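# Open the hinged box lid past vertical

## Task

Swing the box's lid open until it is roughly upright or tipped further back, with the box itself still standing upright. The lid has a tab that tucks down inside the wall with the thumb notch. At the end the grippers must have released and pulled away, and the lid must stay open by itself, not because the robot is holding it.

## Robot and tools

Robot: two 6-joint arms, left_arm and right_arm, each with a parallel gripper. Joint order per arm, used everywhere (rows, results, refusals): waist, shoulder, elbow, wrist pitch, wrist yaw, wrist roll, then the gripper. Wrist pitch numbers are sign-flipped relative to the URDF, in commands and in results. The stated ranges use URDF signs (rad): waist -2.618 to 3.054, shoulder 0.000 to 3.142, elbow 0.000 to 3.142, wrist pitch -1.571 to 1.571, wrist yaw -1.571 to 1.571, wrist roll -2.094 to 2.094. A real end stop may sit up to 0.036 rad either side of these.

Frame: one scene frame for both arms. Origin on the table surface midway between the arms, +z up, +x outward over the table, left_arm toward +y. The arm names say nothing about image sides. A gripper's fingers point along its own +z and close along its y; the reported end-effector point lies between the pads, roughly 1 cm short of the tips.

Row layout: one flat list of 14 numbers covering both arms, each in [-1, 1]: left waist, shoulder, elbow, wrist pitch, wrist yaw, wrist roll, left opening, then the same seven for right_arm. Optionally 12 more values in [0, 1] follow (26 total): stiffness multipliers on each joint's position gain, left six then right six, in joint order; they persist until changed. The six joint numbers are scaled offsets, not poses: 1.0 equals 1.202 rad (waist), 1.258 (shoulder), 1.238 (elbow), 2.073 (wrist pitch), 2.022 (wrist yaw and roll). The opening is absolute: +1 fully open, -1 closed.

execute_actions(actions): actions is a list of up to 15 actions; each action is a list of up to 15 rows, one row per 1/30 s control step, so an action lasts 0.5 s; if fewer rows are given, the final row repeats to fill 15 steps. Joint offsets in every row count from the angles the arm had when that action began, not from the previous row; for a call's first action that is the last reported state. An empty list just returns the current state and images. If an action would push a joint more than 0.036 rad beyond its range end (judged from the action's starting angles), that action is rejected for both arms; if the first action fails this, or any action is malformed, nothing in the call runs. A joint driven into its true end stops there and the result may say "joint sent to its limit"; absence of that line does not prove more travel exists.

move(target, speed, blocking): target is one row as above, offsets counted from the Joint positions in the latest result that printed them. All joints follow paths finishing together, so grippers trace curves; paths last 0.5 to 10 s and are cut at 10 s. speed (0.01 to 2 rad/s, default 0.5) caps the joint with the longest travel. Finger values apply immediately. Paths ignore obstacles and the other arm; distal parts move fastest. Faster contact hits harder, and aiming beyond a contact presses harder. The move: line reports the ending (done, off_target, moving, held, fault), limits=held or limits=none, and each arm's joint farthest from target. With blocking=false you get a result after 0.5 s; further rows or moves are rejected until a result shows the move ended, so use wait or stop. To keep a pressing arm pressing, send offsets from its Joint positions to its Joint targets.

wait(seconds): 0 to 10 s, arms hold their last command; returns early if a running move ends. stop(): brakes a running move (needs room, more when fast); fingers continue. zoom_image(camera, region): region [x0, y0, x1, y1] in pixels, top-left origin, at most 504 by 504. Cameras: cam_high 504x504, cam_low 504x504, cam_left_wrist 616x616, cam_right_wrist 616x616, returned in that order. finished_scene(scene): pass the number of the scene being ended; irreversible, and the robot first holds its last command; the result reports success.

Motion limits: each step, a joint's target is kept within a lead of its measured angle: 0.202 (waist), 0.258 (shoulder), 0.238 (elbow), 0.573 (wrist pitch), 0.522 (wrist yaw, roll) rad. If targets would move a gripper over 70 mm from where it is, they are pulled back. Large offsets therefore need several actions, and an unfinished one may need re-sending. Friction can leave a joint about 0.031 rad short, and smaller commands may do nothing.

Results: state line per arm with end_effector_position (m) and end_effector_quat_wxyz; positions can be off, more at long reach. Joint positions and Joint velocities (rad, rad/s) with finger-pad gap last (m; 0.094 fully open). Joint targets shows current drive targets. grip_measured uses the opening scale; each gripper may read off by up to about 1 mm. To hold something command about 0.03 under grip_measured (less for a lighter hold); pads give roughly 50 to 62 N, less on thin parts, with brief spikes on first contact. Joint torques include offsets and noise. Step readings list joint angles at some steps; HELD marks an arm's held-back step. "joint command not followed" means a clearance check altered targets. MOTOR HEAT: warning from 75 °C, a 10 s arm stop at 90 °C, and at 100 °C the arm goes limp and drops; avoid long loaded holds. FAULT lines mark stops.

The simulation continues while replies are composed; the robot holds its last command meanwhile. Random tugs on held parts or nudges to loose objects can occur. Avoid: knocking anything off the table (fails the task), arms colliding or pressing on each other, slams, hard hits, very hard pushes, drops and slips.

Each tool is called after "Call:" by a JSON object that holds its "op" and its "data".

## Session

I'll start by looking at the current state of the scene.

Call:
{"op": "execute_actions", "data": {"actions": []}}

Scene clock: 0.00 s.
left_arm: end_effector_position=(+0.2940, +0.5557, +0.1251) grip_measured=+1.000 end_effector_quat_wxyz=(-0.014, +0.081, +0.921, +0.381) | right_arm: end_effector_position=(+0.4383, -0.1002, +0.2132) grip_measured=+1.000 end_effector_quat_wxyz=(+0.656, +0.529, +0.396, +0.365)
Joint names: [waist, shoulder, elbow, wrist pitch, wrist yaw, wrist roll]
Joint positions: left_arm=[ 0.447  1.69   1.192  0.553 -0.613  0.906  0.094] | right_arm=[ 0.872  2.165  1.172 -1.437  1.27   1.01   0.094]
Joint velocities: left_arm=[ 0.002 -0.007 -0.012 -0.007  0.081 -0.007  0.   ] | right_arm=[ 0.012  0.007  0.002  0.022 -0.007 -0.007  0.   ]
Joint torques (N m, as the arm reports them, + toward a larger Joint positions number): no reading
Joint targets: left_arm=[0.447 1.690 1.192 0.553 -0.613 0.906] | right_arm=[0.872 2.165 1.172 -1.437 1.270 1.010]
Joint stiffness scale: left_arm=[1. 1. 1. 1. 1. 1.] | right_arm=[1. 1. 1. 1. 1. 1.]

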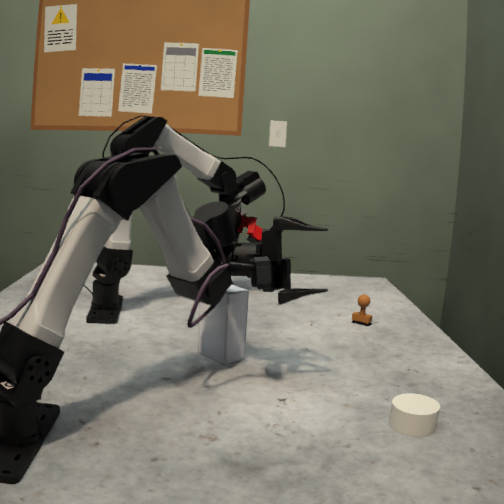

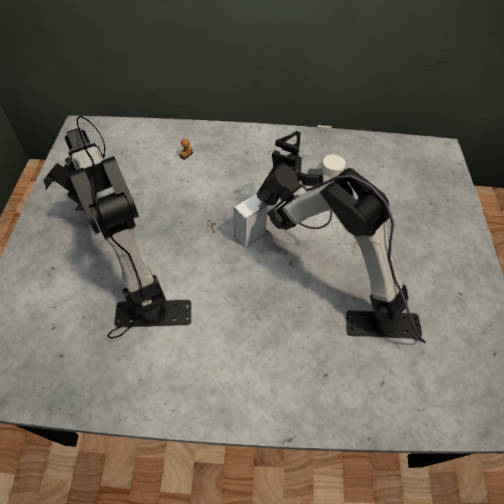

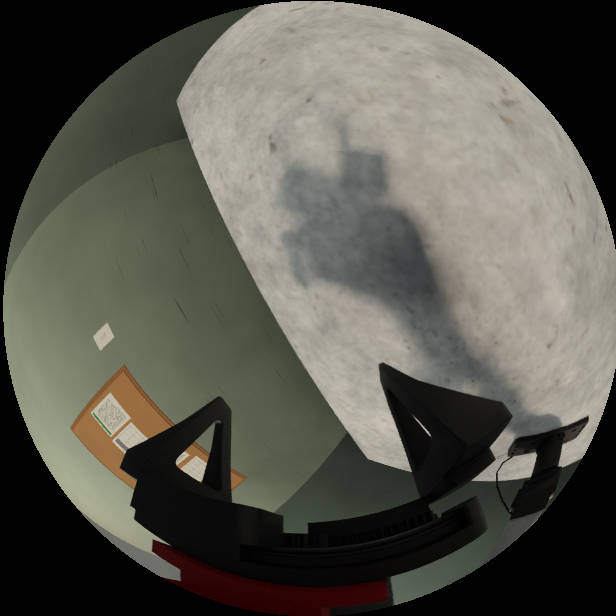

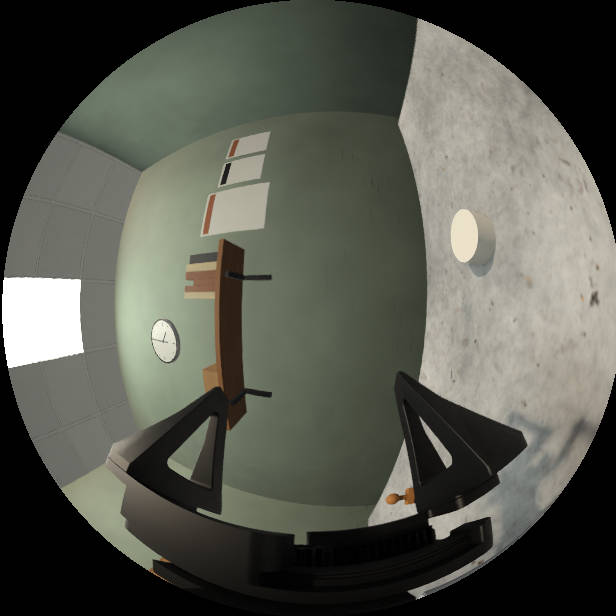

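Call:
{"op": "zoom_image", "data": {"camera": "cam_low", "region": [190, 150, 330, 290]}}

Call:
{"op": "zoom_image", "data": {"camera": "cam_high", "region": [150, 240, 300, 390]}}

Region (190, 150, 330, 290) of cam_low's 504x504 image, scaled by 3.600, with more detail than that image has.

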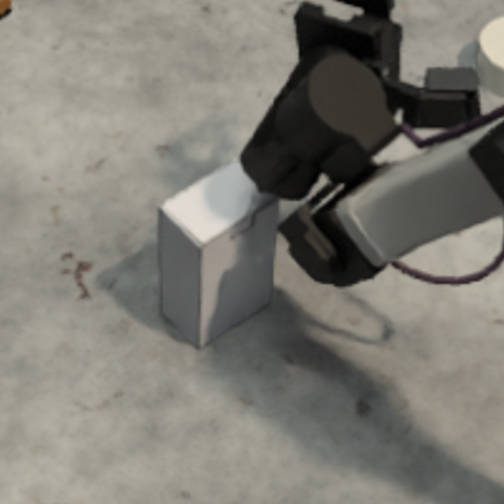

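Region (150, 240, 300, 390) of cam_high's 504x504 image, scaled by 3.360, with more detail than that image has.

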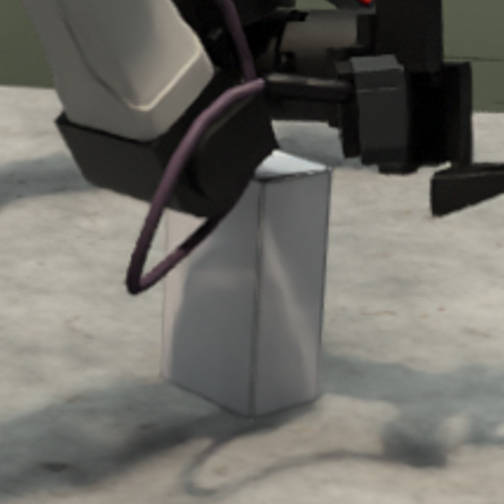

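Call:
{"op": "move", "data": {"target": [-1.0, -1.0, -0.438, 0.104, 0.303, -0.448, 1, 0.03, -1.0, -0.502, 0.738, -0.628, -0.4995, 1], "speed": 0.8}}

Scene clock: 14.43 s.
left_arm: end_effector_position=(+0.1869, +0.1278, +0.2183) grip_measured=+1.000 end_effector_quat_wxyz=(+0.479, +0.270, +0.822, -0.151) | right_arm: end_effector_position=(+0.2234, -0.0922, +0.1872) grip_measured=+1.000 end_effector_quat_wxyz=(+0.479, -0.362, +0.766, +0.231)
Joint names: [waist, shoulder, elbow, wrist pitch, wrist yaw, wrist roll]
Joint positions: left_arm=[-0.745  0.449  0.67   0.74  -0.006  0.009  0.094] | right_arm=[0.897 0.929 0.566 0.087 0.011 0.012 0.094]
Joint velocities: left_arm=[ 0.007 -0.017 -0.022  0.007  0.066  0.022  0.   ] | right_arm=[-0.007 -0.007 -0.012 -0.007 -0.037 -0.007  0.   ]
Joint torques (N m, as the arm reports them, + toward a larger Joint positions number): left_arm=[-1.04 -0.42  5.34 -1.9   0.01 -0.1 ] | right_arm=[ 0.84 -4.07  6.12 -2.02  0.04 -0.13]
Joint targets: left_arm=[-0.755 0.432 0.650 0.768 -0.000 0.001] | right_arm=[0.908 0.908 0.550 0.093 0.000 0.000]
Joint stiffness scale: left_arm=[1. 1. 1. 1. 1. 1.] | right_arm=[1. 1. 1. 1. 1. 1.]
move: off_target (left_arm, right_arm); limits=none; left_arm: farthest joint: the wrist pitch, 0.028 radians from its target (0.216 radians at the start); right_arm: farthest joint: the shoulder, 0.022 radians from its target (1.258 radians at the start)

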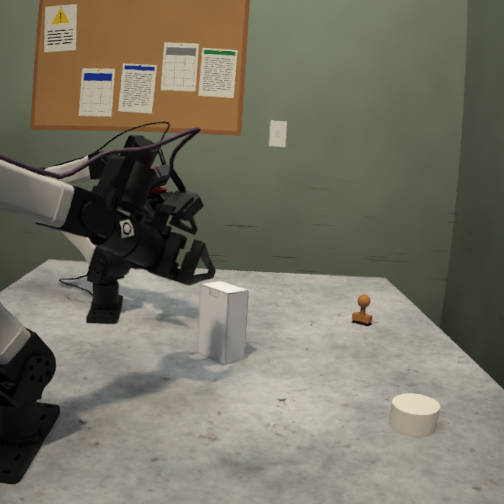

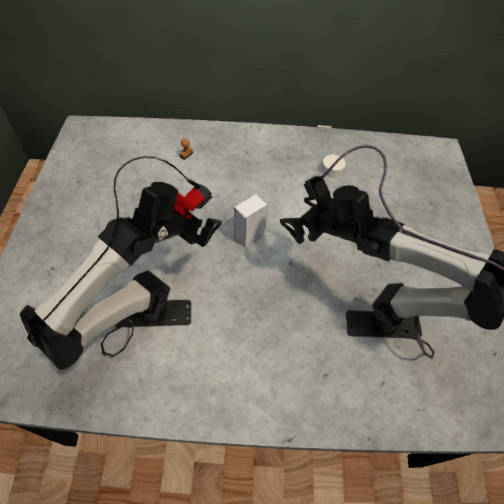

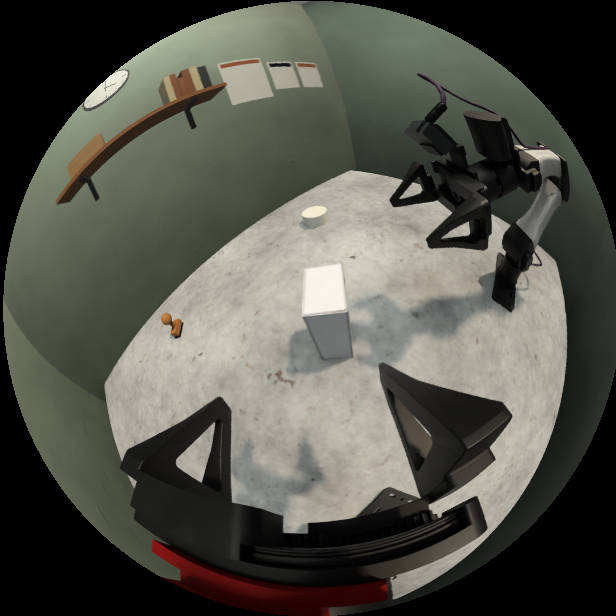

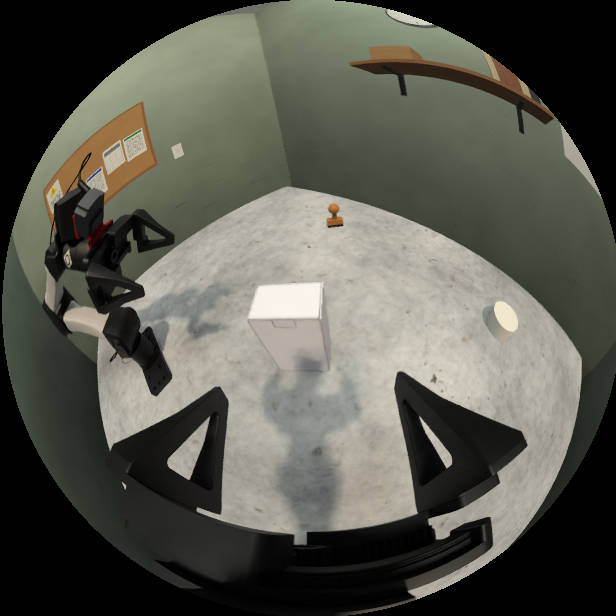

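Call:
{"op": "zoom_image", "data": {"camera": "cam_right_wrist", "region": [220, 250, 360, 390]}}

Call:
{"op": "zoom_image", "data": {"camera": "cam_left_wrist", "region": [260, 240, 400, 380]}}

Call:
{"op": "zoom_image", "data": {"camera": "cam_high", "region": [170, 260, 290, 380]}}

Call:
{"op": "zoom_image", "data": {"camera": "cam_low", "region": [200, 170, 300, 270]}}

Region (220, 250, 360, 390) of cam_right_wrist's 616x616 image, scaled by 3.600, with more detail than that image has.

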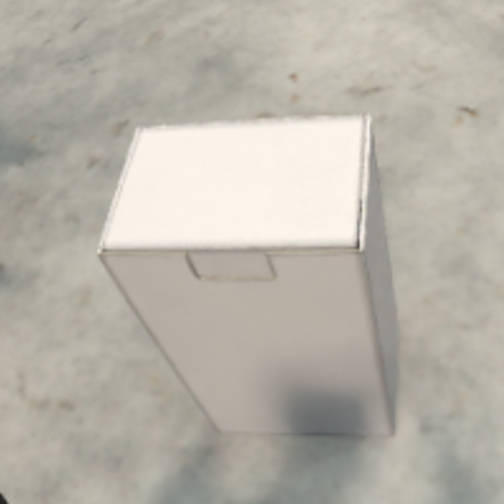

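Region (260, 240, 400, 380) of cam_left_wrist's 616x616 image, scaled by 3.600, with more detail than that image has.

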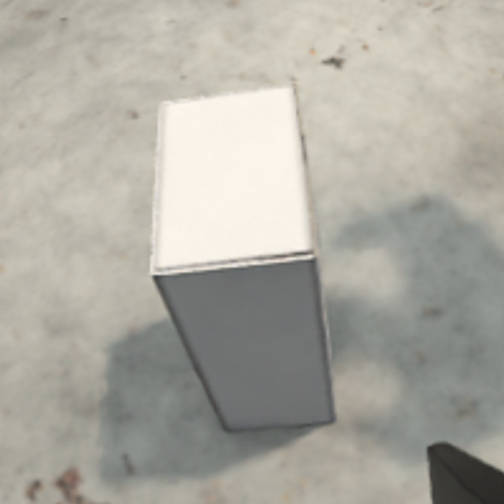

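Region (170, 260, 290, 380) of cam_high's 504x504 image, scaled by 4.200, with more detail than that image has.

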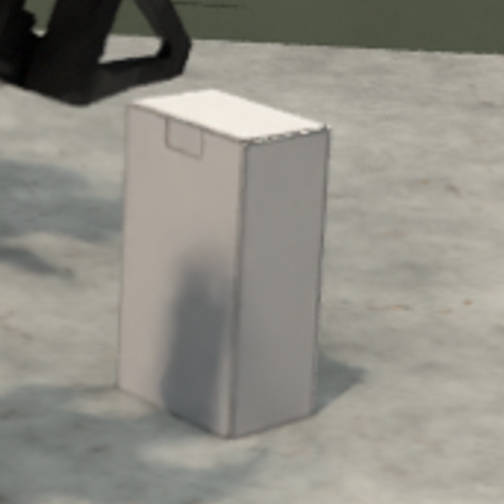

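Region (200, 170, 300, 270) of cam_low's 504x504 image, scaled by 5.040, with more detail than that image has.

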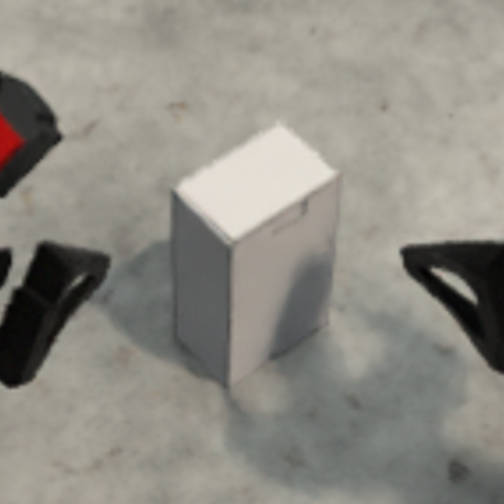

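Call:
{"op": "zoom_image", "data": {"camera": "cam_left_wrist", "region": [370, 80, 570, 280]}}

Call:
{"op": "zoom_image", "data": {"camera": "cam_high", "region": [60, 120, 260, 320]}}

Region (370, 80, 570, 280) of cam_left_wrist's 616x616 image, scaled by 2.520, with more detail than that image has.

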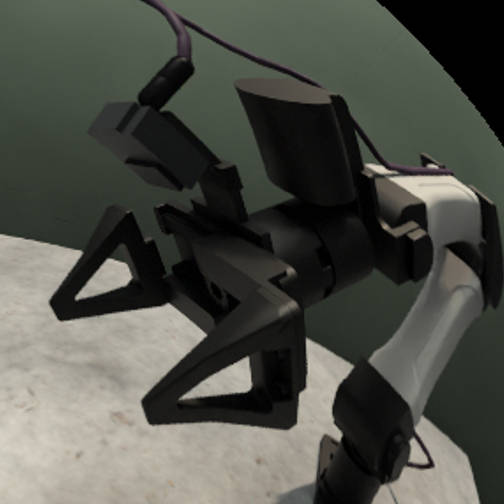

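Region (60, 120, 260, 320) of cam_high's 504x504 image, scaled by 2.520, with more detail than that image has.

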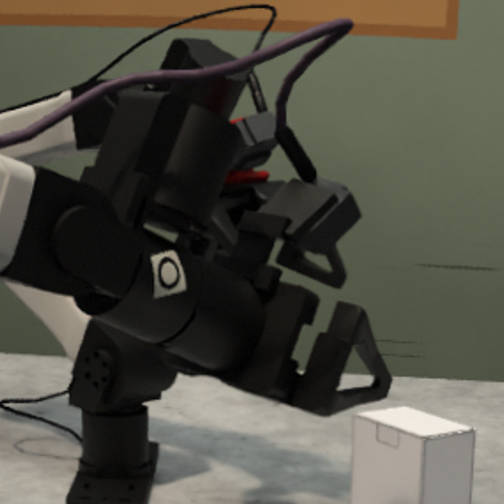

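Call:
{"op": "move", "data": {"target": [0.0, 0.32, -0.30, -0.322, 0.103, 0.066, 1, -0.33, -0.2615, -0.134, 0.0786, 0, 0, -1], "speed": 0.6}}

Scene clock: 41.20 s.
left_arm: end_effector_position=(+0.2177, +0.0624, +0.1020) grip_measured=+1.000 end_effector_quat_wxyz=(+0.428, +0.370, +0.800, -0.198) | right_arm: end_effector_position=(+0.2585, -0.2165, +0.1698) grip_measured=-0.988 end_effector_quat_wxyz=(+0.515, -0.209, +0.820, +0.135)
Joint names: [waist, shoulder, elbow, wrist pitch, wrist yaw, wrist roll]
Joint positions: left_arm=[-0.745  0.834  0.315  0.083  0.198  0.134  0.094] | right_arm=[0.512 0.621 0.417 0.244 0.01  0.011 0.001]
Joint velocities: left_arm=[ 0.002 -0.007  0.002  0.081 -0.037 -0.007  0.   ] | right_arm=[-0.017 -0.012 -0.007  0.022 -0.007 -0.037 -0.001]
Joint torques (N m, as the arm reports them, + toward a larger Joint positions number): left_arm=[-0.32 -0.39  6.13 -2.24  0.09  0.05] | right_arm=[-0.99 -1.78  6.04 -2.02  0.15 -0.04]
Joint targets: left_arm=[-0.745 0.852 0.298 0.073 0.203 0.143] | right_arm=[0.500 0.600 0.400 0.250 0.011 0.012]
Joint stiffness scale: left_arm=[1. 1. 1. 1. 1. 1.] | right_arm=[1. 1. 1. 1. 1. 1.]
move: off_target (right_arm); limits=none; left_arm: farthest joint: the shoulder, 0.017 radians from its target (0.402 radians at the start); right_arm: farthest joint: the shoulder, 0.021 radians from its target (0.329 radians at the start)

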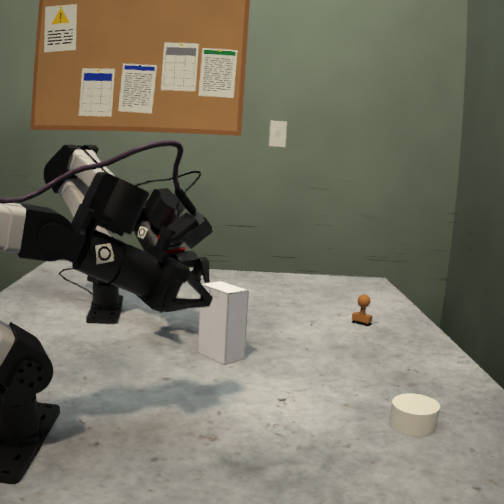

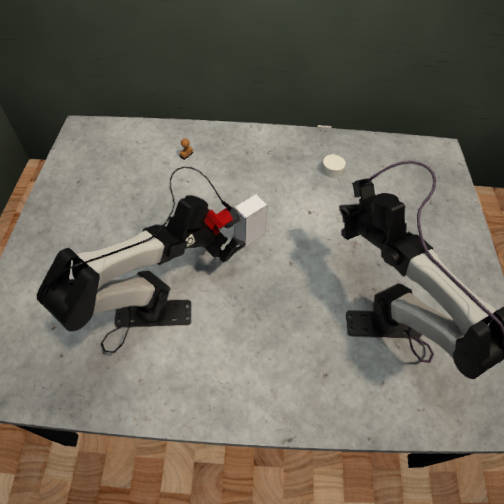

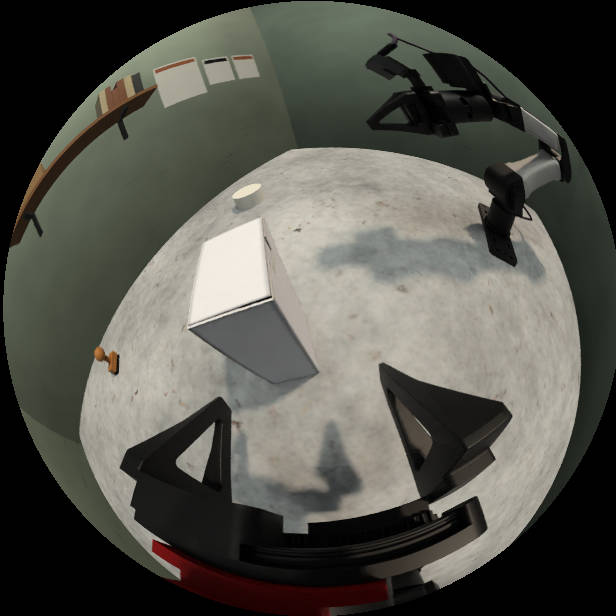

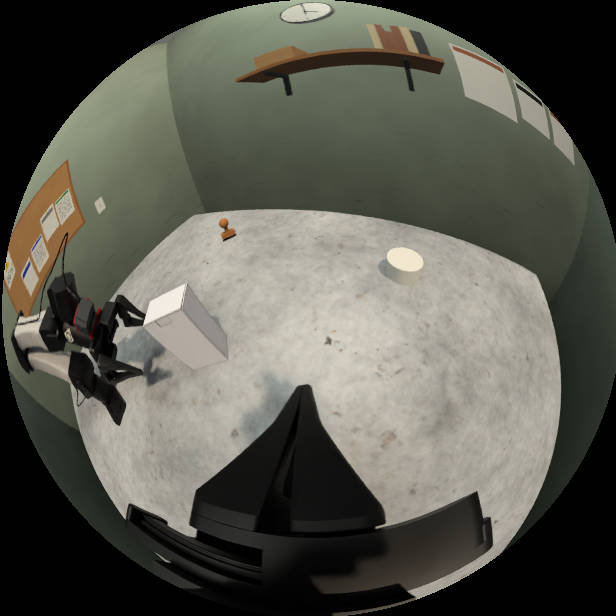

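Call:
{"op": "move", "data": {"target": [0.0513, 0.195, 0.0703, -0.0742, 0.002, 0.004, 1, 0, 0, 0, 0, 0, 0, -1], "speed": 0.4}}

Scene clock: 45.50 s.
left_arm: end_effector_position=(+0.2560, +0.0551, +0.0998) grip_measured=+1.000 end_effector_quat_wxyz=(+0.430, +0.350, +0.811, -0.187) | right_arm: end_effector_position=(+0.2585, -0.2165, +0.1698) grip_measured=-0.988 end_effector_quat_wxyz=(+0.515, -0.209, +0.820, +0.135)
Joint names: [waist, shoulder, elbow, wrist pitch, wrist yaw, wrist roll]
Joint positions: left_arm=[-0.693  1.059  0.389 -0.061  0.198  0.134  0.094] | right_arm=[0.512 0.621 0.417 0.244 0.01  0.011 0.001]
Joint velocities: left_arm=[-0.017  0.017 -0.007 -0.051  0.037  0.022  0.   ] | right_arm=[-0.007  0.007  0.012 -0.007 -0.037  0.022 -0.001]
Joint torques (N m, as the arm reports them, + toward a larger Joint positions number): left_arm=[ 0.42 -1.95  7.91 -2.19  0.08  0.05] | right_arm=[-0.07  0.21  7.32 -2.08  0.14 -0.04]
Joint targets: left_arm=[-0.683 1.079 0.402 -0.071 0.202 0.142] | right_arm=[0.512 0.621 0.417 0.244 0.010 0.011]
Joint stiffness scale: left_arm=[1. 1. 1. 1. 1. 1.] | right_arm=[1. 1. 1. 1. 1. 1.]
move: done; limits=none; left_arm: farthest joint: the shoulder, 0.020 radians from its target (0.245 radians at the start); right_arm: farthest joint: the waist, 0.000 radians from its target (0.000 radians at the start)

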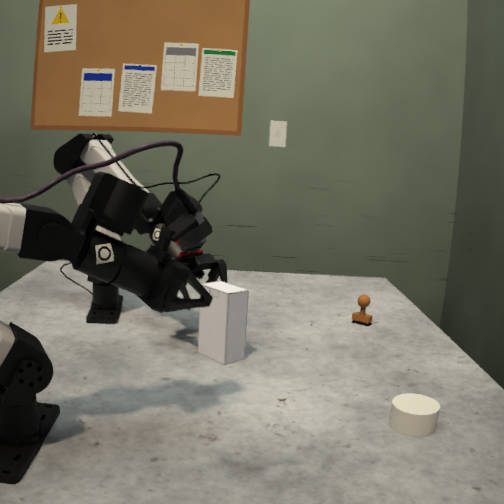

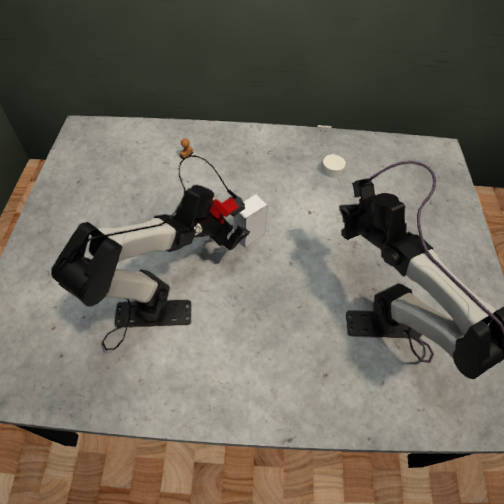

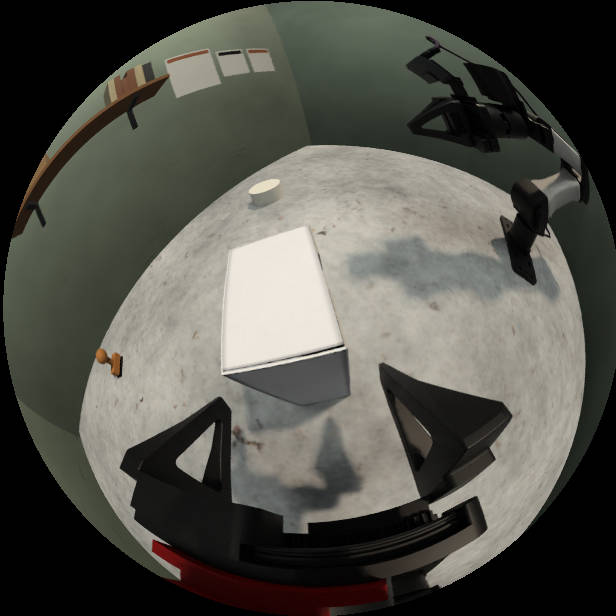

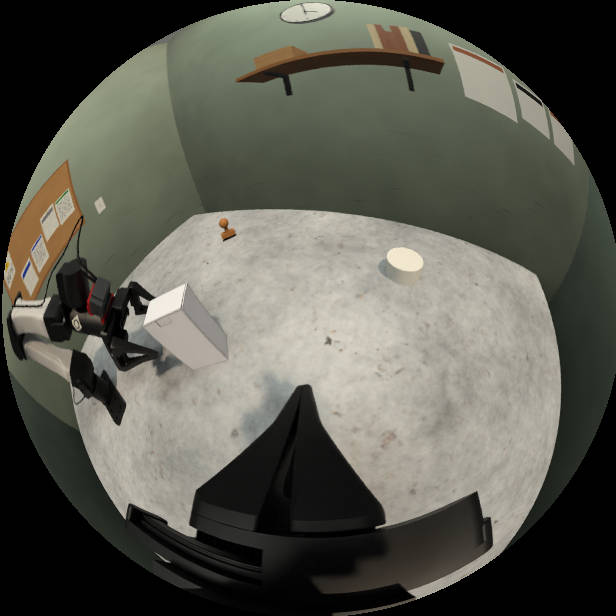

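Call:
{"op": "move", "data": {"target": [-0.0519, 0.1651, 0.0854, -0.0507, -0.0233, -0.0163, 1, 0, 0, 0, 0, 0, 0, -1], "speed": 0.3}}

Scene clock: 48.57 s.
left_arm: end_effector_position=(+0.2777, +0.0269, +0.0985) grip_measured=+1.000 end_effector_quat_wxyz=(+0.428, +0.353, +0.811, -0.186) | right_arm: end_effector_position=(+0.2585, -0.2165, +0.1698) grip_measured=-0.988 end_effector_quat_wxyz=(+0.515, -0.209, +0.820, +0.135)
Joint names: [waist, shoulder, elbow, wrist pitch, wrist yaw, wrist roll]
Joint positions: left_arm=[-0.746  1.246  0.483 -0.156  0.158  0.109  0.094] | right_arm=[0.512 0.621 0.417 0.244 0.01  0.011 0.001]
Joint velocities: left_arm=[ 0.007 -0.007 -0.017 -0.037 -0.007 -0.007  0.   ] | right_arm=[-0.002  0.012 -0.022 -0.066  0.007 -0.037 -0.   ]
Joint torques (N m, as the arm reports them, + toward a larger Joint positions number): left_arm=[-1.05 -3.57  7.67 -2.15  0.01 -0.07] | right_arm=[-0.09  0.21  7.33 -2.07  0.14 -0.05]
Joint targets: left_arm=[-0.755 1.267 0.495 -0.166 0.151 0.101] | right_arm=[0.512 0.621 0.417 0.244 0.010 0.011]
Joint stiffness scale: left_arm=[1. 1. 1. 1. 1. 1.] | right_arm=[1. 1. 1. 1. 1. 1.]
move: off_target (left_arm); limits=none; left_arm: farthest joint: the shoulder, 0.021 radians from its target (0.208 radians at the start); right_arm: farthest joint: the waist, 0.000 radians from its target (0.000 radians at the start)

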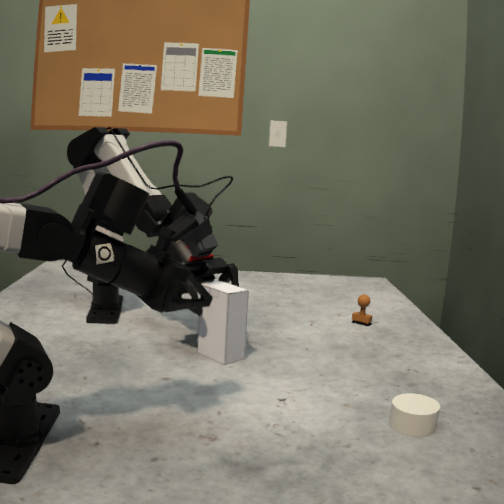

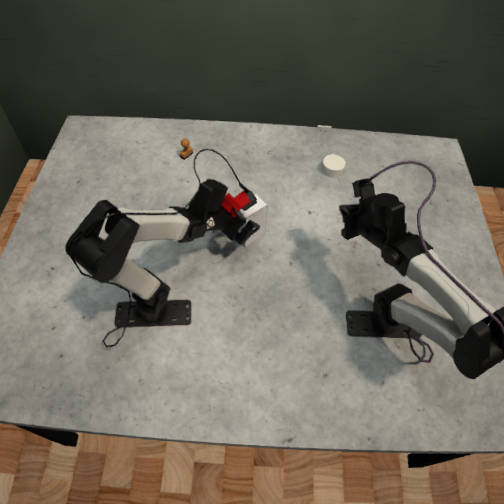

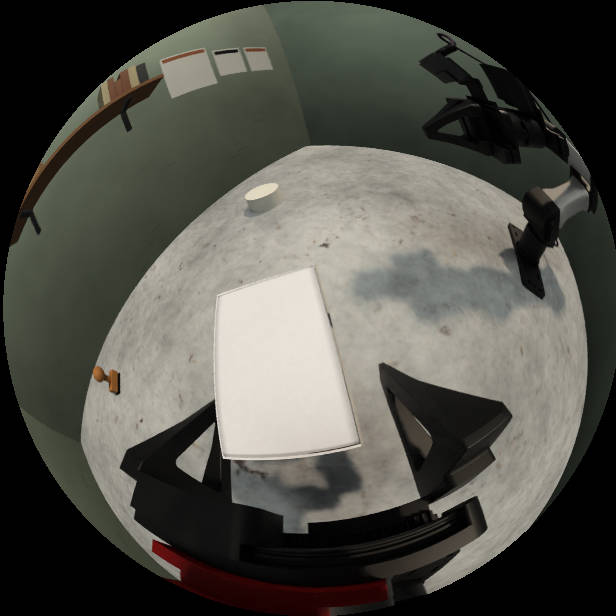

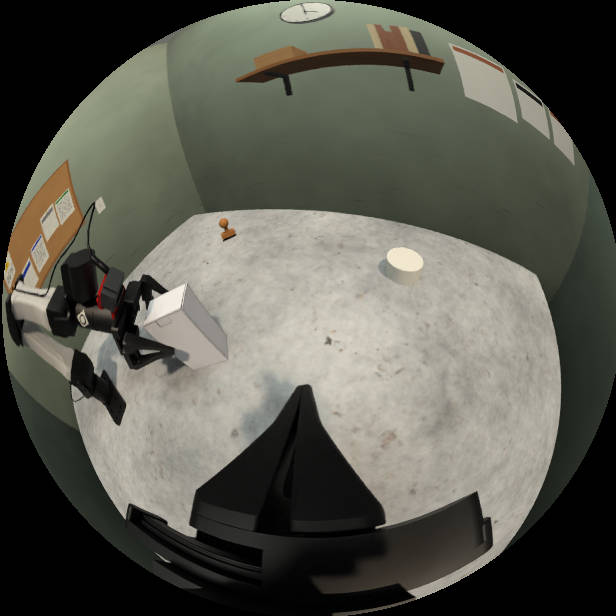

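Call:
{"op": "execute_actions", "data": {"actions": [[[0,0,0,0,0,0,0.9,0,0,0,0,0,0,-1],[0,0,0,0,0,0,0.8,0,0,0,0,0,0,-1],[0,0,0,0,0,0,0.7,0,0,0,0,0,0,-1],[0,0,0,0,0,0,0.6,0,0,0,0,0,0,-1],[0,0,0,0,0,0,0.5,0,0,0,0,0,0,-1],[0,0,0,0,0,0,0.45,0,0,0,0,0,0,-1],[0,0,0,0,0,0,0.4,0,0,0,0,0,0,-1],[0,0,0,0,0,0,0.35,0,0,0,0,0,0,-1],[0,0,0,0,0,0,0.3,0,0,0,0,0,0,-1],[0,0,0,0,0,0,0.25,0,0,0,0,0,0,-1],[0,0,0,0,0,0,0.22,0,0,0,0,0,0,-1]],[[0,0,0,0,0,0,0.22,0,0,0,0,0,0,-1]]]}}

Scene clock: 50.83 s.
left_arm: end_effector_position=(+0.2778, +0.0269, +0.0985) grip_measured=+0.223 end_effector_quat_wxyz=(+0.428, +0.353, +0.811, -0.186) | right_arm: end_effector_position=(+0.2585, -0.2165, +0.1698) grip_measured=-0.988 end_effector_quat_wxyz=(+0.515, -0.209, +0.820, +0.135)
Joint names: [waist, shoulder, elbow, wrist pitch, wrist yaw, wrist roll]
Joint positions: left_arm=[-0.746  1.246  0.483 -0.156  0.157  0.109  0.057] | right_arm=[0.512 0.621 0.417 0.244 0.01  0.011 0.001]
Joint velocities: left_arm=[ 0.007 -0.007  0.002 -0.095 -0.007 -0.051 -0.001] | right_arm=[-0.017  0.002  0.002  0.007  0.037 -0.022 -0.   ]
Joint torques (N m, as the arm reports them, + toward a larger Joint positions number): left_arm=[-0.31 -5.54  6.77 -2.1   0.04 -0.02] | right_arm=[-0.08  0.23  7.34 -2.07  0.13 -0.04]
Joint targets: left_arm=[-0.746 1.246 0.483 -0.156 0.157 0.109] | right_arm=[0.512 0.621 0.417 0.244 0.010 0.011]
Joint stiffness scale: left_arm=[1. 1. 1. 1. 1. 1.] | right_arm=[1. 1. 1. 1. 1. 1.]
Step readings (joint positions; steps 1 to 15: 1st action; 16 to 30: 2nd action):
0: left_arm=[-0.746 1.246 0.483 -0.156 0.157 0.109] | right_arm=[0.512 0.621 0.417 0.244 0.010 0.011]
1: left_arm=[-0.746 1.246 0.483 -0.156 0.157 0.109] | right_arm=[0.512 0.621 0.417 0.244 0.010 0.011]
2: left_arm=[-0.746 1.246 0.483 -0.156 0.157 0.109] | right_arm=[0.512 0.621 0.417 0.244 0.010 0.011]
4: left_arm=[-0.746 1.246 0.483 -0.156 0.157 0.109] | right_arm=[0.512 0.621 0.417 0.244 0.010 0.011]
8: left_arm=[-0.746 1.246 0.483 -0.156 0.157 0.109] | right_arm=[0.512 0.621 0.417 0.244 0.010 0.011]
15: left_arm=[-0.746 1.246 0.483 -0.156 0.157 0.109] | right_arm=[0.512 0.621 0.417 0.244 0.010 0.011]
16: left_arm=[-0.746 1.246 0.483 -0.156 0.157 0.109] | right_arm=[0.512 0.621 0.417 0.244 0.010 0.011]
17: left_arm=[-0.746 1.246 0.483 -0.156 0.157 0.109] | right_arm=[0.512 0.621 0.417 0.244 0.010 0.011]
19: left_arm=[-0.746 1.246 0.483 -0.156 0.157 0.109] | right_arm=[0.512 0.621 0.417 0.244 0.010 0.011]
23: left_arm=[-0.746 1.246 0.483 -0.156 0.157 0.109] | right_arm=[0.512 0.621 0.417 0.244 0.010 0.011]
30: Joint positions above

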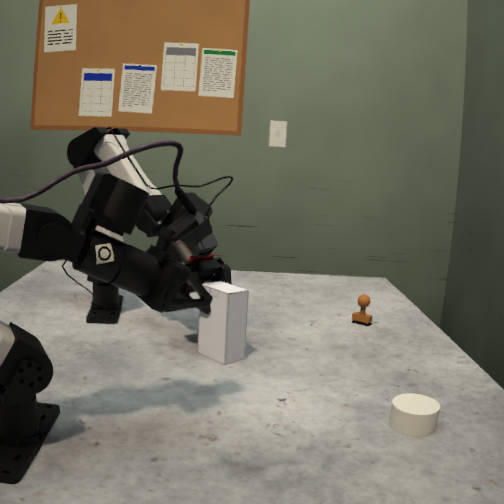

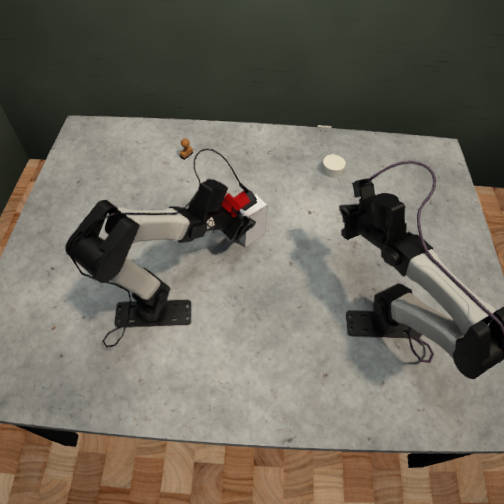

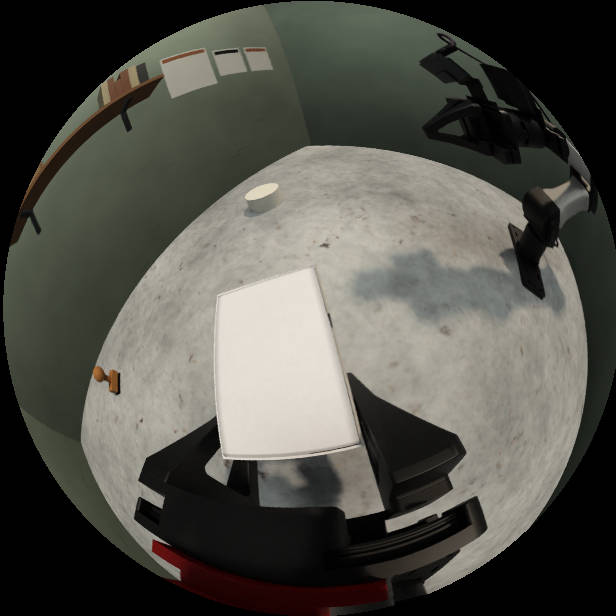

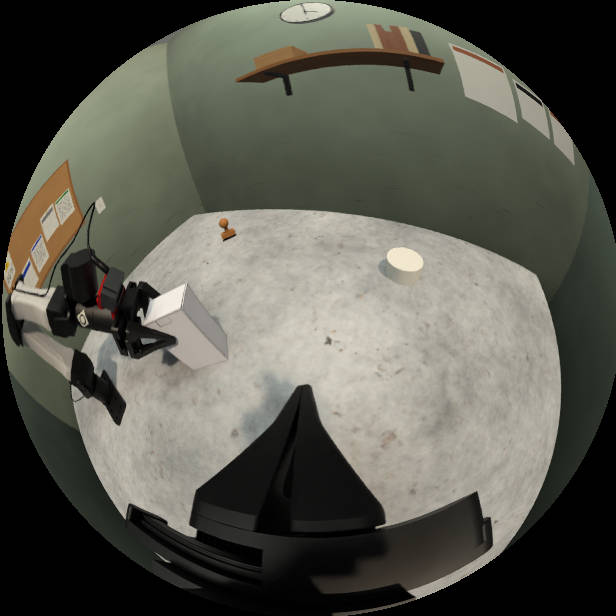

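Call:
{"op": "execute_actions", "data": {"actions": [[[0,0,0,0,0,0,0.2,0,0,0,0,0,0,-1],[0,0,0,0,0,0,0.18,0,0,0,0,0,0,-1],[0,0,0,0,0,0,0.16,0,0,0,0,0,0,-1],[0,0,0,0,0,0,0.14,0,0,0,0,0,0,-1],[0,0,0,0,0,0,0.12,0,0,0,0,0,0,-1],[0,0,0,0,0,0,0.10,0,0,0,0,0,0,-1],[0,0,0,0,0,0,0.08,0,0,0,0,0,0,-1],[0,0,0,0,0,0,0.065,0,0,0,0,0,0,-1],[0,0,0,0,0,0,0.05,0,0,0,0,0,0,-1],[0,0,0,0,0,0,0.04,0,0,0,0,0,0,-1],[0,0,0,0,0,0,0.03,0,0,0,0,0,0,-1],[0,0,0,0,0,0,0.02,0,0,0,0,0,0,-1]]]}}

Scene clock: 51.90 s.
left_arm: end_effector_position=(+0.2778, +0.0269, +0.0985) grip_measured=+0.036 end_effector_quat_wxyz=(+0.428, +0.353, +0.811, -0.186) | right_arm: end_effector_position=(+0.2585, -0.2165, +0.1698) grip_measured=-0.988 end_effector_quat_wxyz=(+0.515, -0.209, +0.820, +0.135)
Joint names: [waist, shoulder, elbow, wrist pitch, wrist yaw, wrist roll]
Joint positions: left_arm=[-0.746  1.246  0.483 -0.156  0.157  0.109  0.049] | right_arm=[0.512 0.621 0.417 0.244 0.01  0.011 0.001]
Joint velocities: left_arm=[-0.017  0.007 -0.002  0.022  0.007 -0.022  0.   ] | right_arm=[-0.012  0.002  0.002  0.022  0.066 -0.007 -0.   ]
Joint torques (N m, as the arm reports them, + toward a larger Joint positions number): left_arm=[-0.32 -5.53  6.76 -2.1   0.04 -0.02] | right_arm=[-0.06  0.2   7.34 -2.08  0.14 -0.04]
Joint targets: left_arm=[-0.746 1.246 0.483 -0.156 0.157 0.109] | right_arm=[0.512 0.621 0.417 0.244 0.010 0.011]
Joint stiffness scale: left_arm=[1. 1. 1. 1. 1. 1.] | right_arm=[1. 1. 1. 1. 1. 1.]
Step readings (joint positions):
0: left_arm=[-0.746 1.246 0.483 -0.156 0.157 0.109] | right_arm=[0.512 0.621 0.417 0.244 0.010 0.011]
1: left_arm=[-0.746 1.246 0.483 -0.156 0.157 0.109] | right_arm=[0.512 0.621 0.417 0.244 0.010 0.011]
2: left_arm=[-0.746 1.246 0.483 -0.156 0.157 0.109] | right_arm=[0.512 0.621 0.417 0.244 0.010 0.011]
4: left_arm=[-0.746 1.246 0.483 -0.156 0.157 0.109] | right_arm=[0.512 0.621 0.417 0.244 0.010 0.011]
8: left_arm=[-0.746 1.246 0.483 -0.156 0.157 0.109] | right_arm=[0.512 0.621 0.417 0.244 0.010 0.011]
15: Joint positions above

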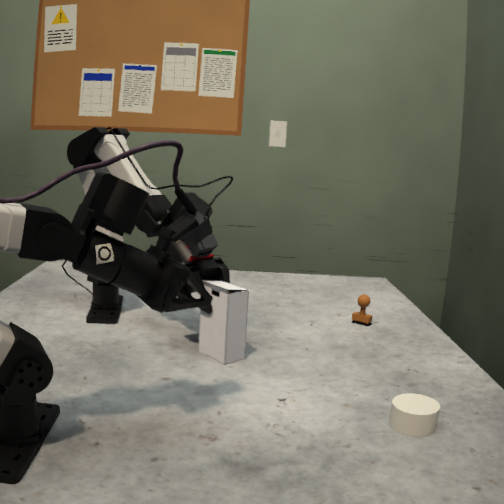

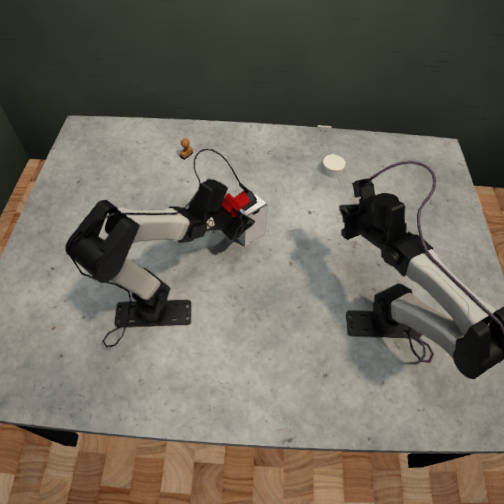

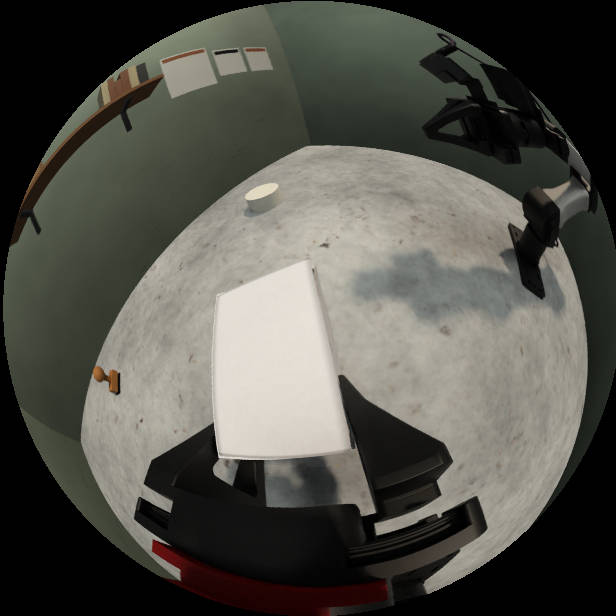

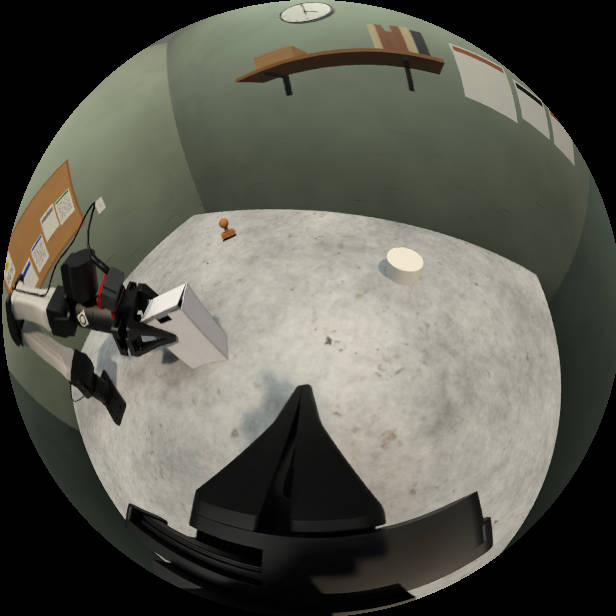

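Call:
{"op": "zoom_image", "data": {"camera": "cam_high", "region": [170, 250, 290, 370]}}

Call:
{"op": "zoom_image", "data": {"camera": "cam_right_wrist", "region": [100, 250, 250, 400]}}

Region (170, 250, 290, 370) of cam_high's 504x504 image, scaled by 4.200, with more detail than that image has.

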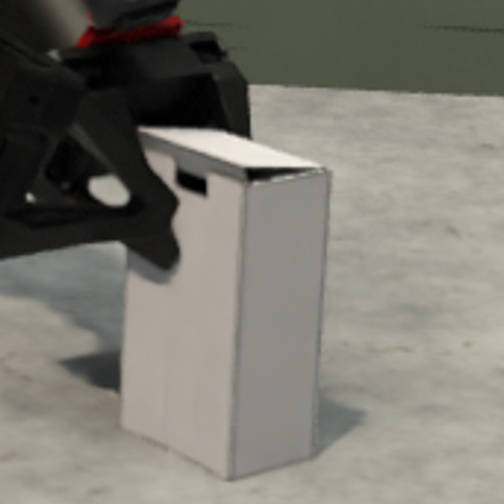

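Region (100, 250, 250, 400) of cam_right_wrist's 616x616 image, scaled by 3.360, with more detail than that image has.

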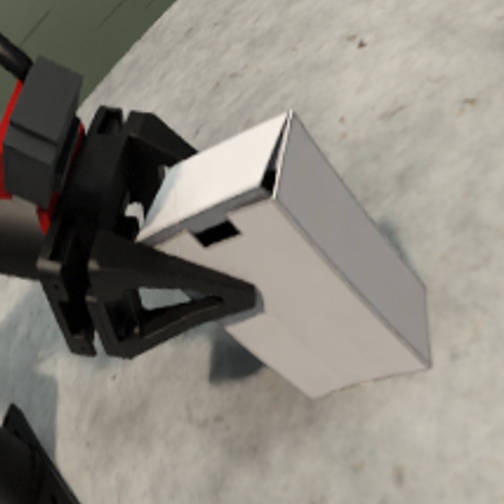

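Call:
{"op": "execute_actions", "data": {"actions": []}}

Scene clock: 52.80 s.
left_arm: end_effector_position=(+0.2778, +0.0269, +0.0985) grip_measured=+0.036 end_effector_quat_wxyz=(+0.428, +0.353, +0.811, -0.186) | right_arm: end_effector_position=(+0.2585, -0.2165, +0.1698) grip_measured=-0.988 end_effector_quat_wxyz=(+0.515, -0.209, +0.820, +0.135)
Joint names: [waist, shoulder, elbow, wrist pitch, wrist yaw, wrist roll]
Joint positions: left_arm=[-0.746  1.246  0.483 -0.156  0.157  0.109  0.049] | right_arm=[0.512 0.621 0.417 0.244 0.01  0.011 0.001]
Joint velocities: left_arm=[-0.002 -0.007 -0.007 -0.037  0.007 -0.022 -0.001] | right_arm=[-0.012 -0.007  0.017  0.022  0.095  0.081 -0.001]
Joint torques (N m, as the arm reports them, + toward a larger Joint positions number): left_arm=[-0.32 -5.53  6.78 -2.1   0.04 -0.02] | right_arm=[-0.04  0.21  7.31 -2.08  0.14 -0.05]
Joint targets: left_arm=[-0.746 1.246 0.483 -0.156 0.157 0.109] | right_arm=[0.512 0.621 0.417 0.244 0.010 0.011]
Joint stiffness scale: left_arm=[1. 1. 1. 1. 1. 1.] | right_arm=[1. 1. 1. 1. 1. 1.]

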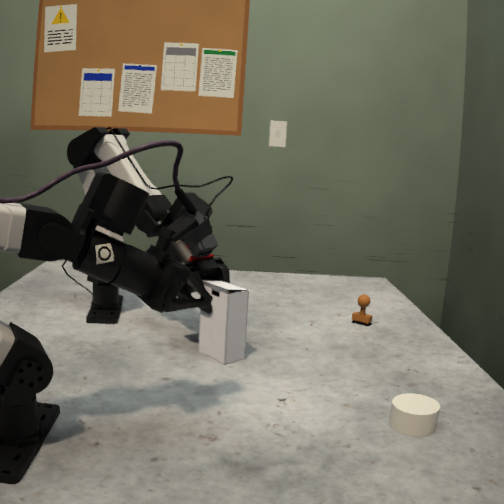

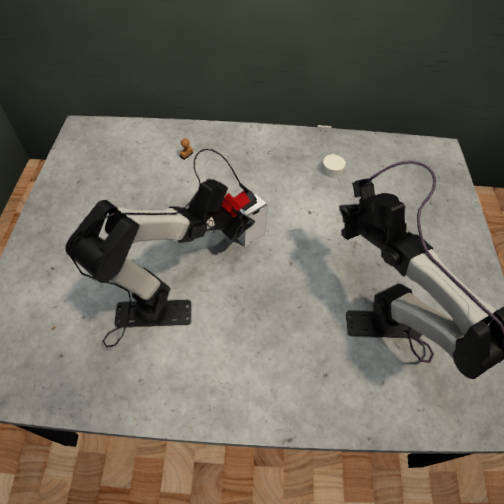

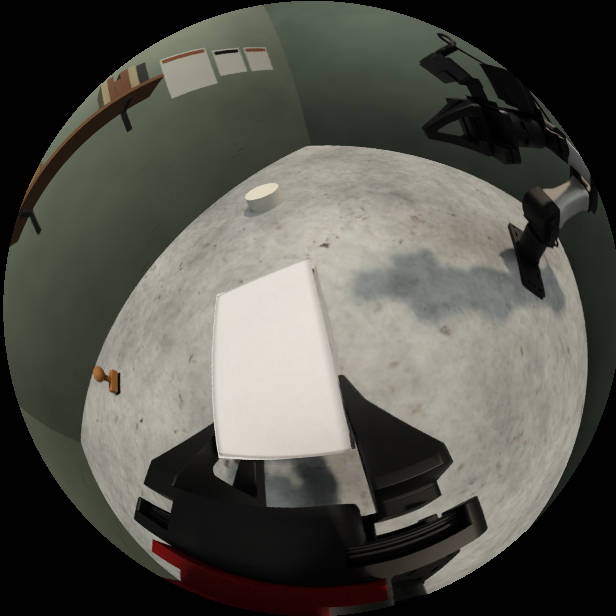

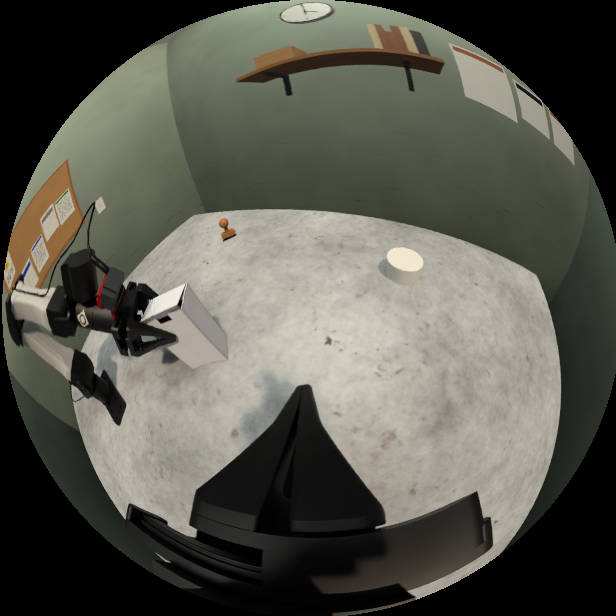

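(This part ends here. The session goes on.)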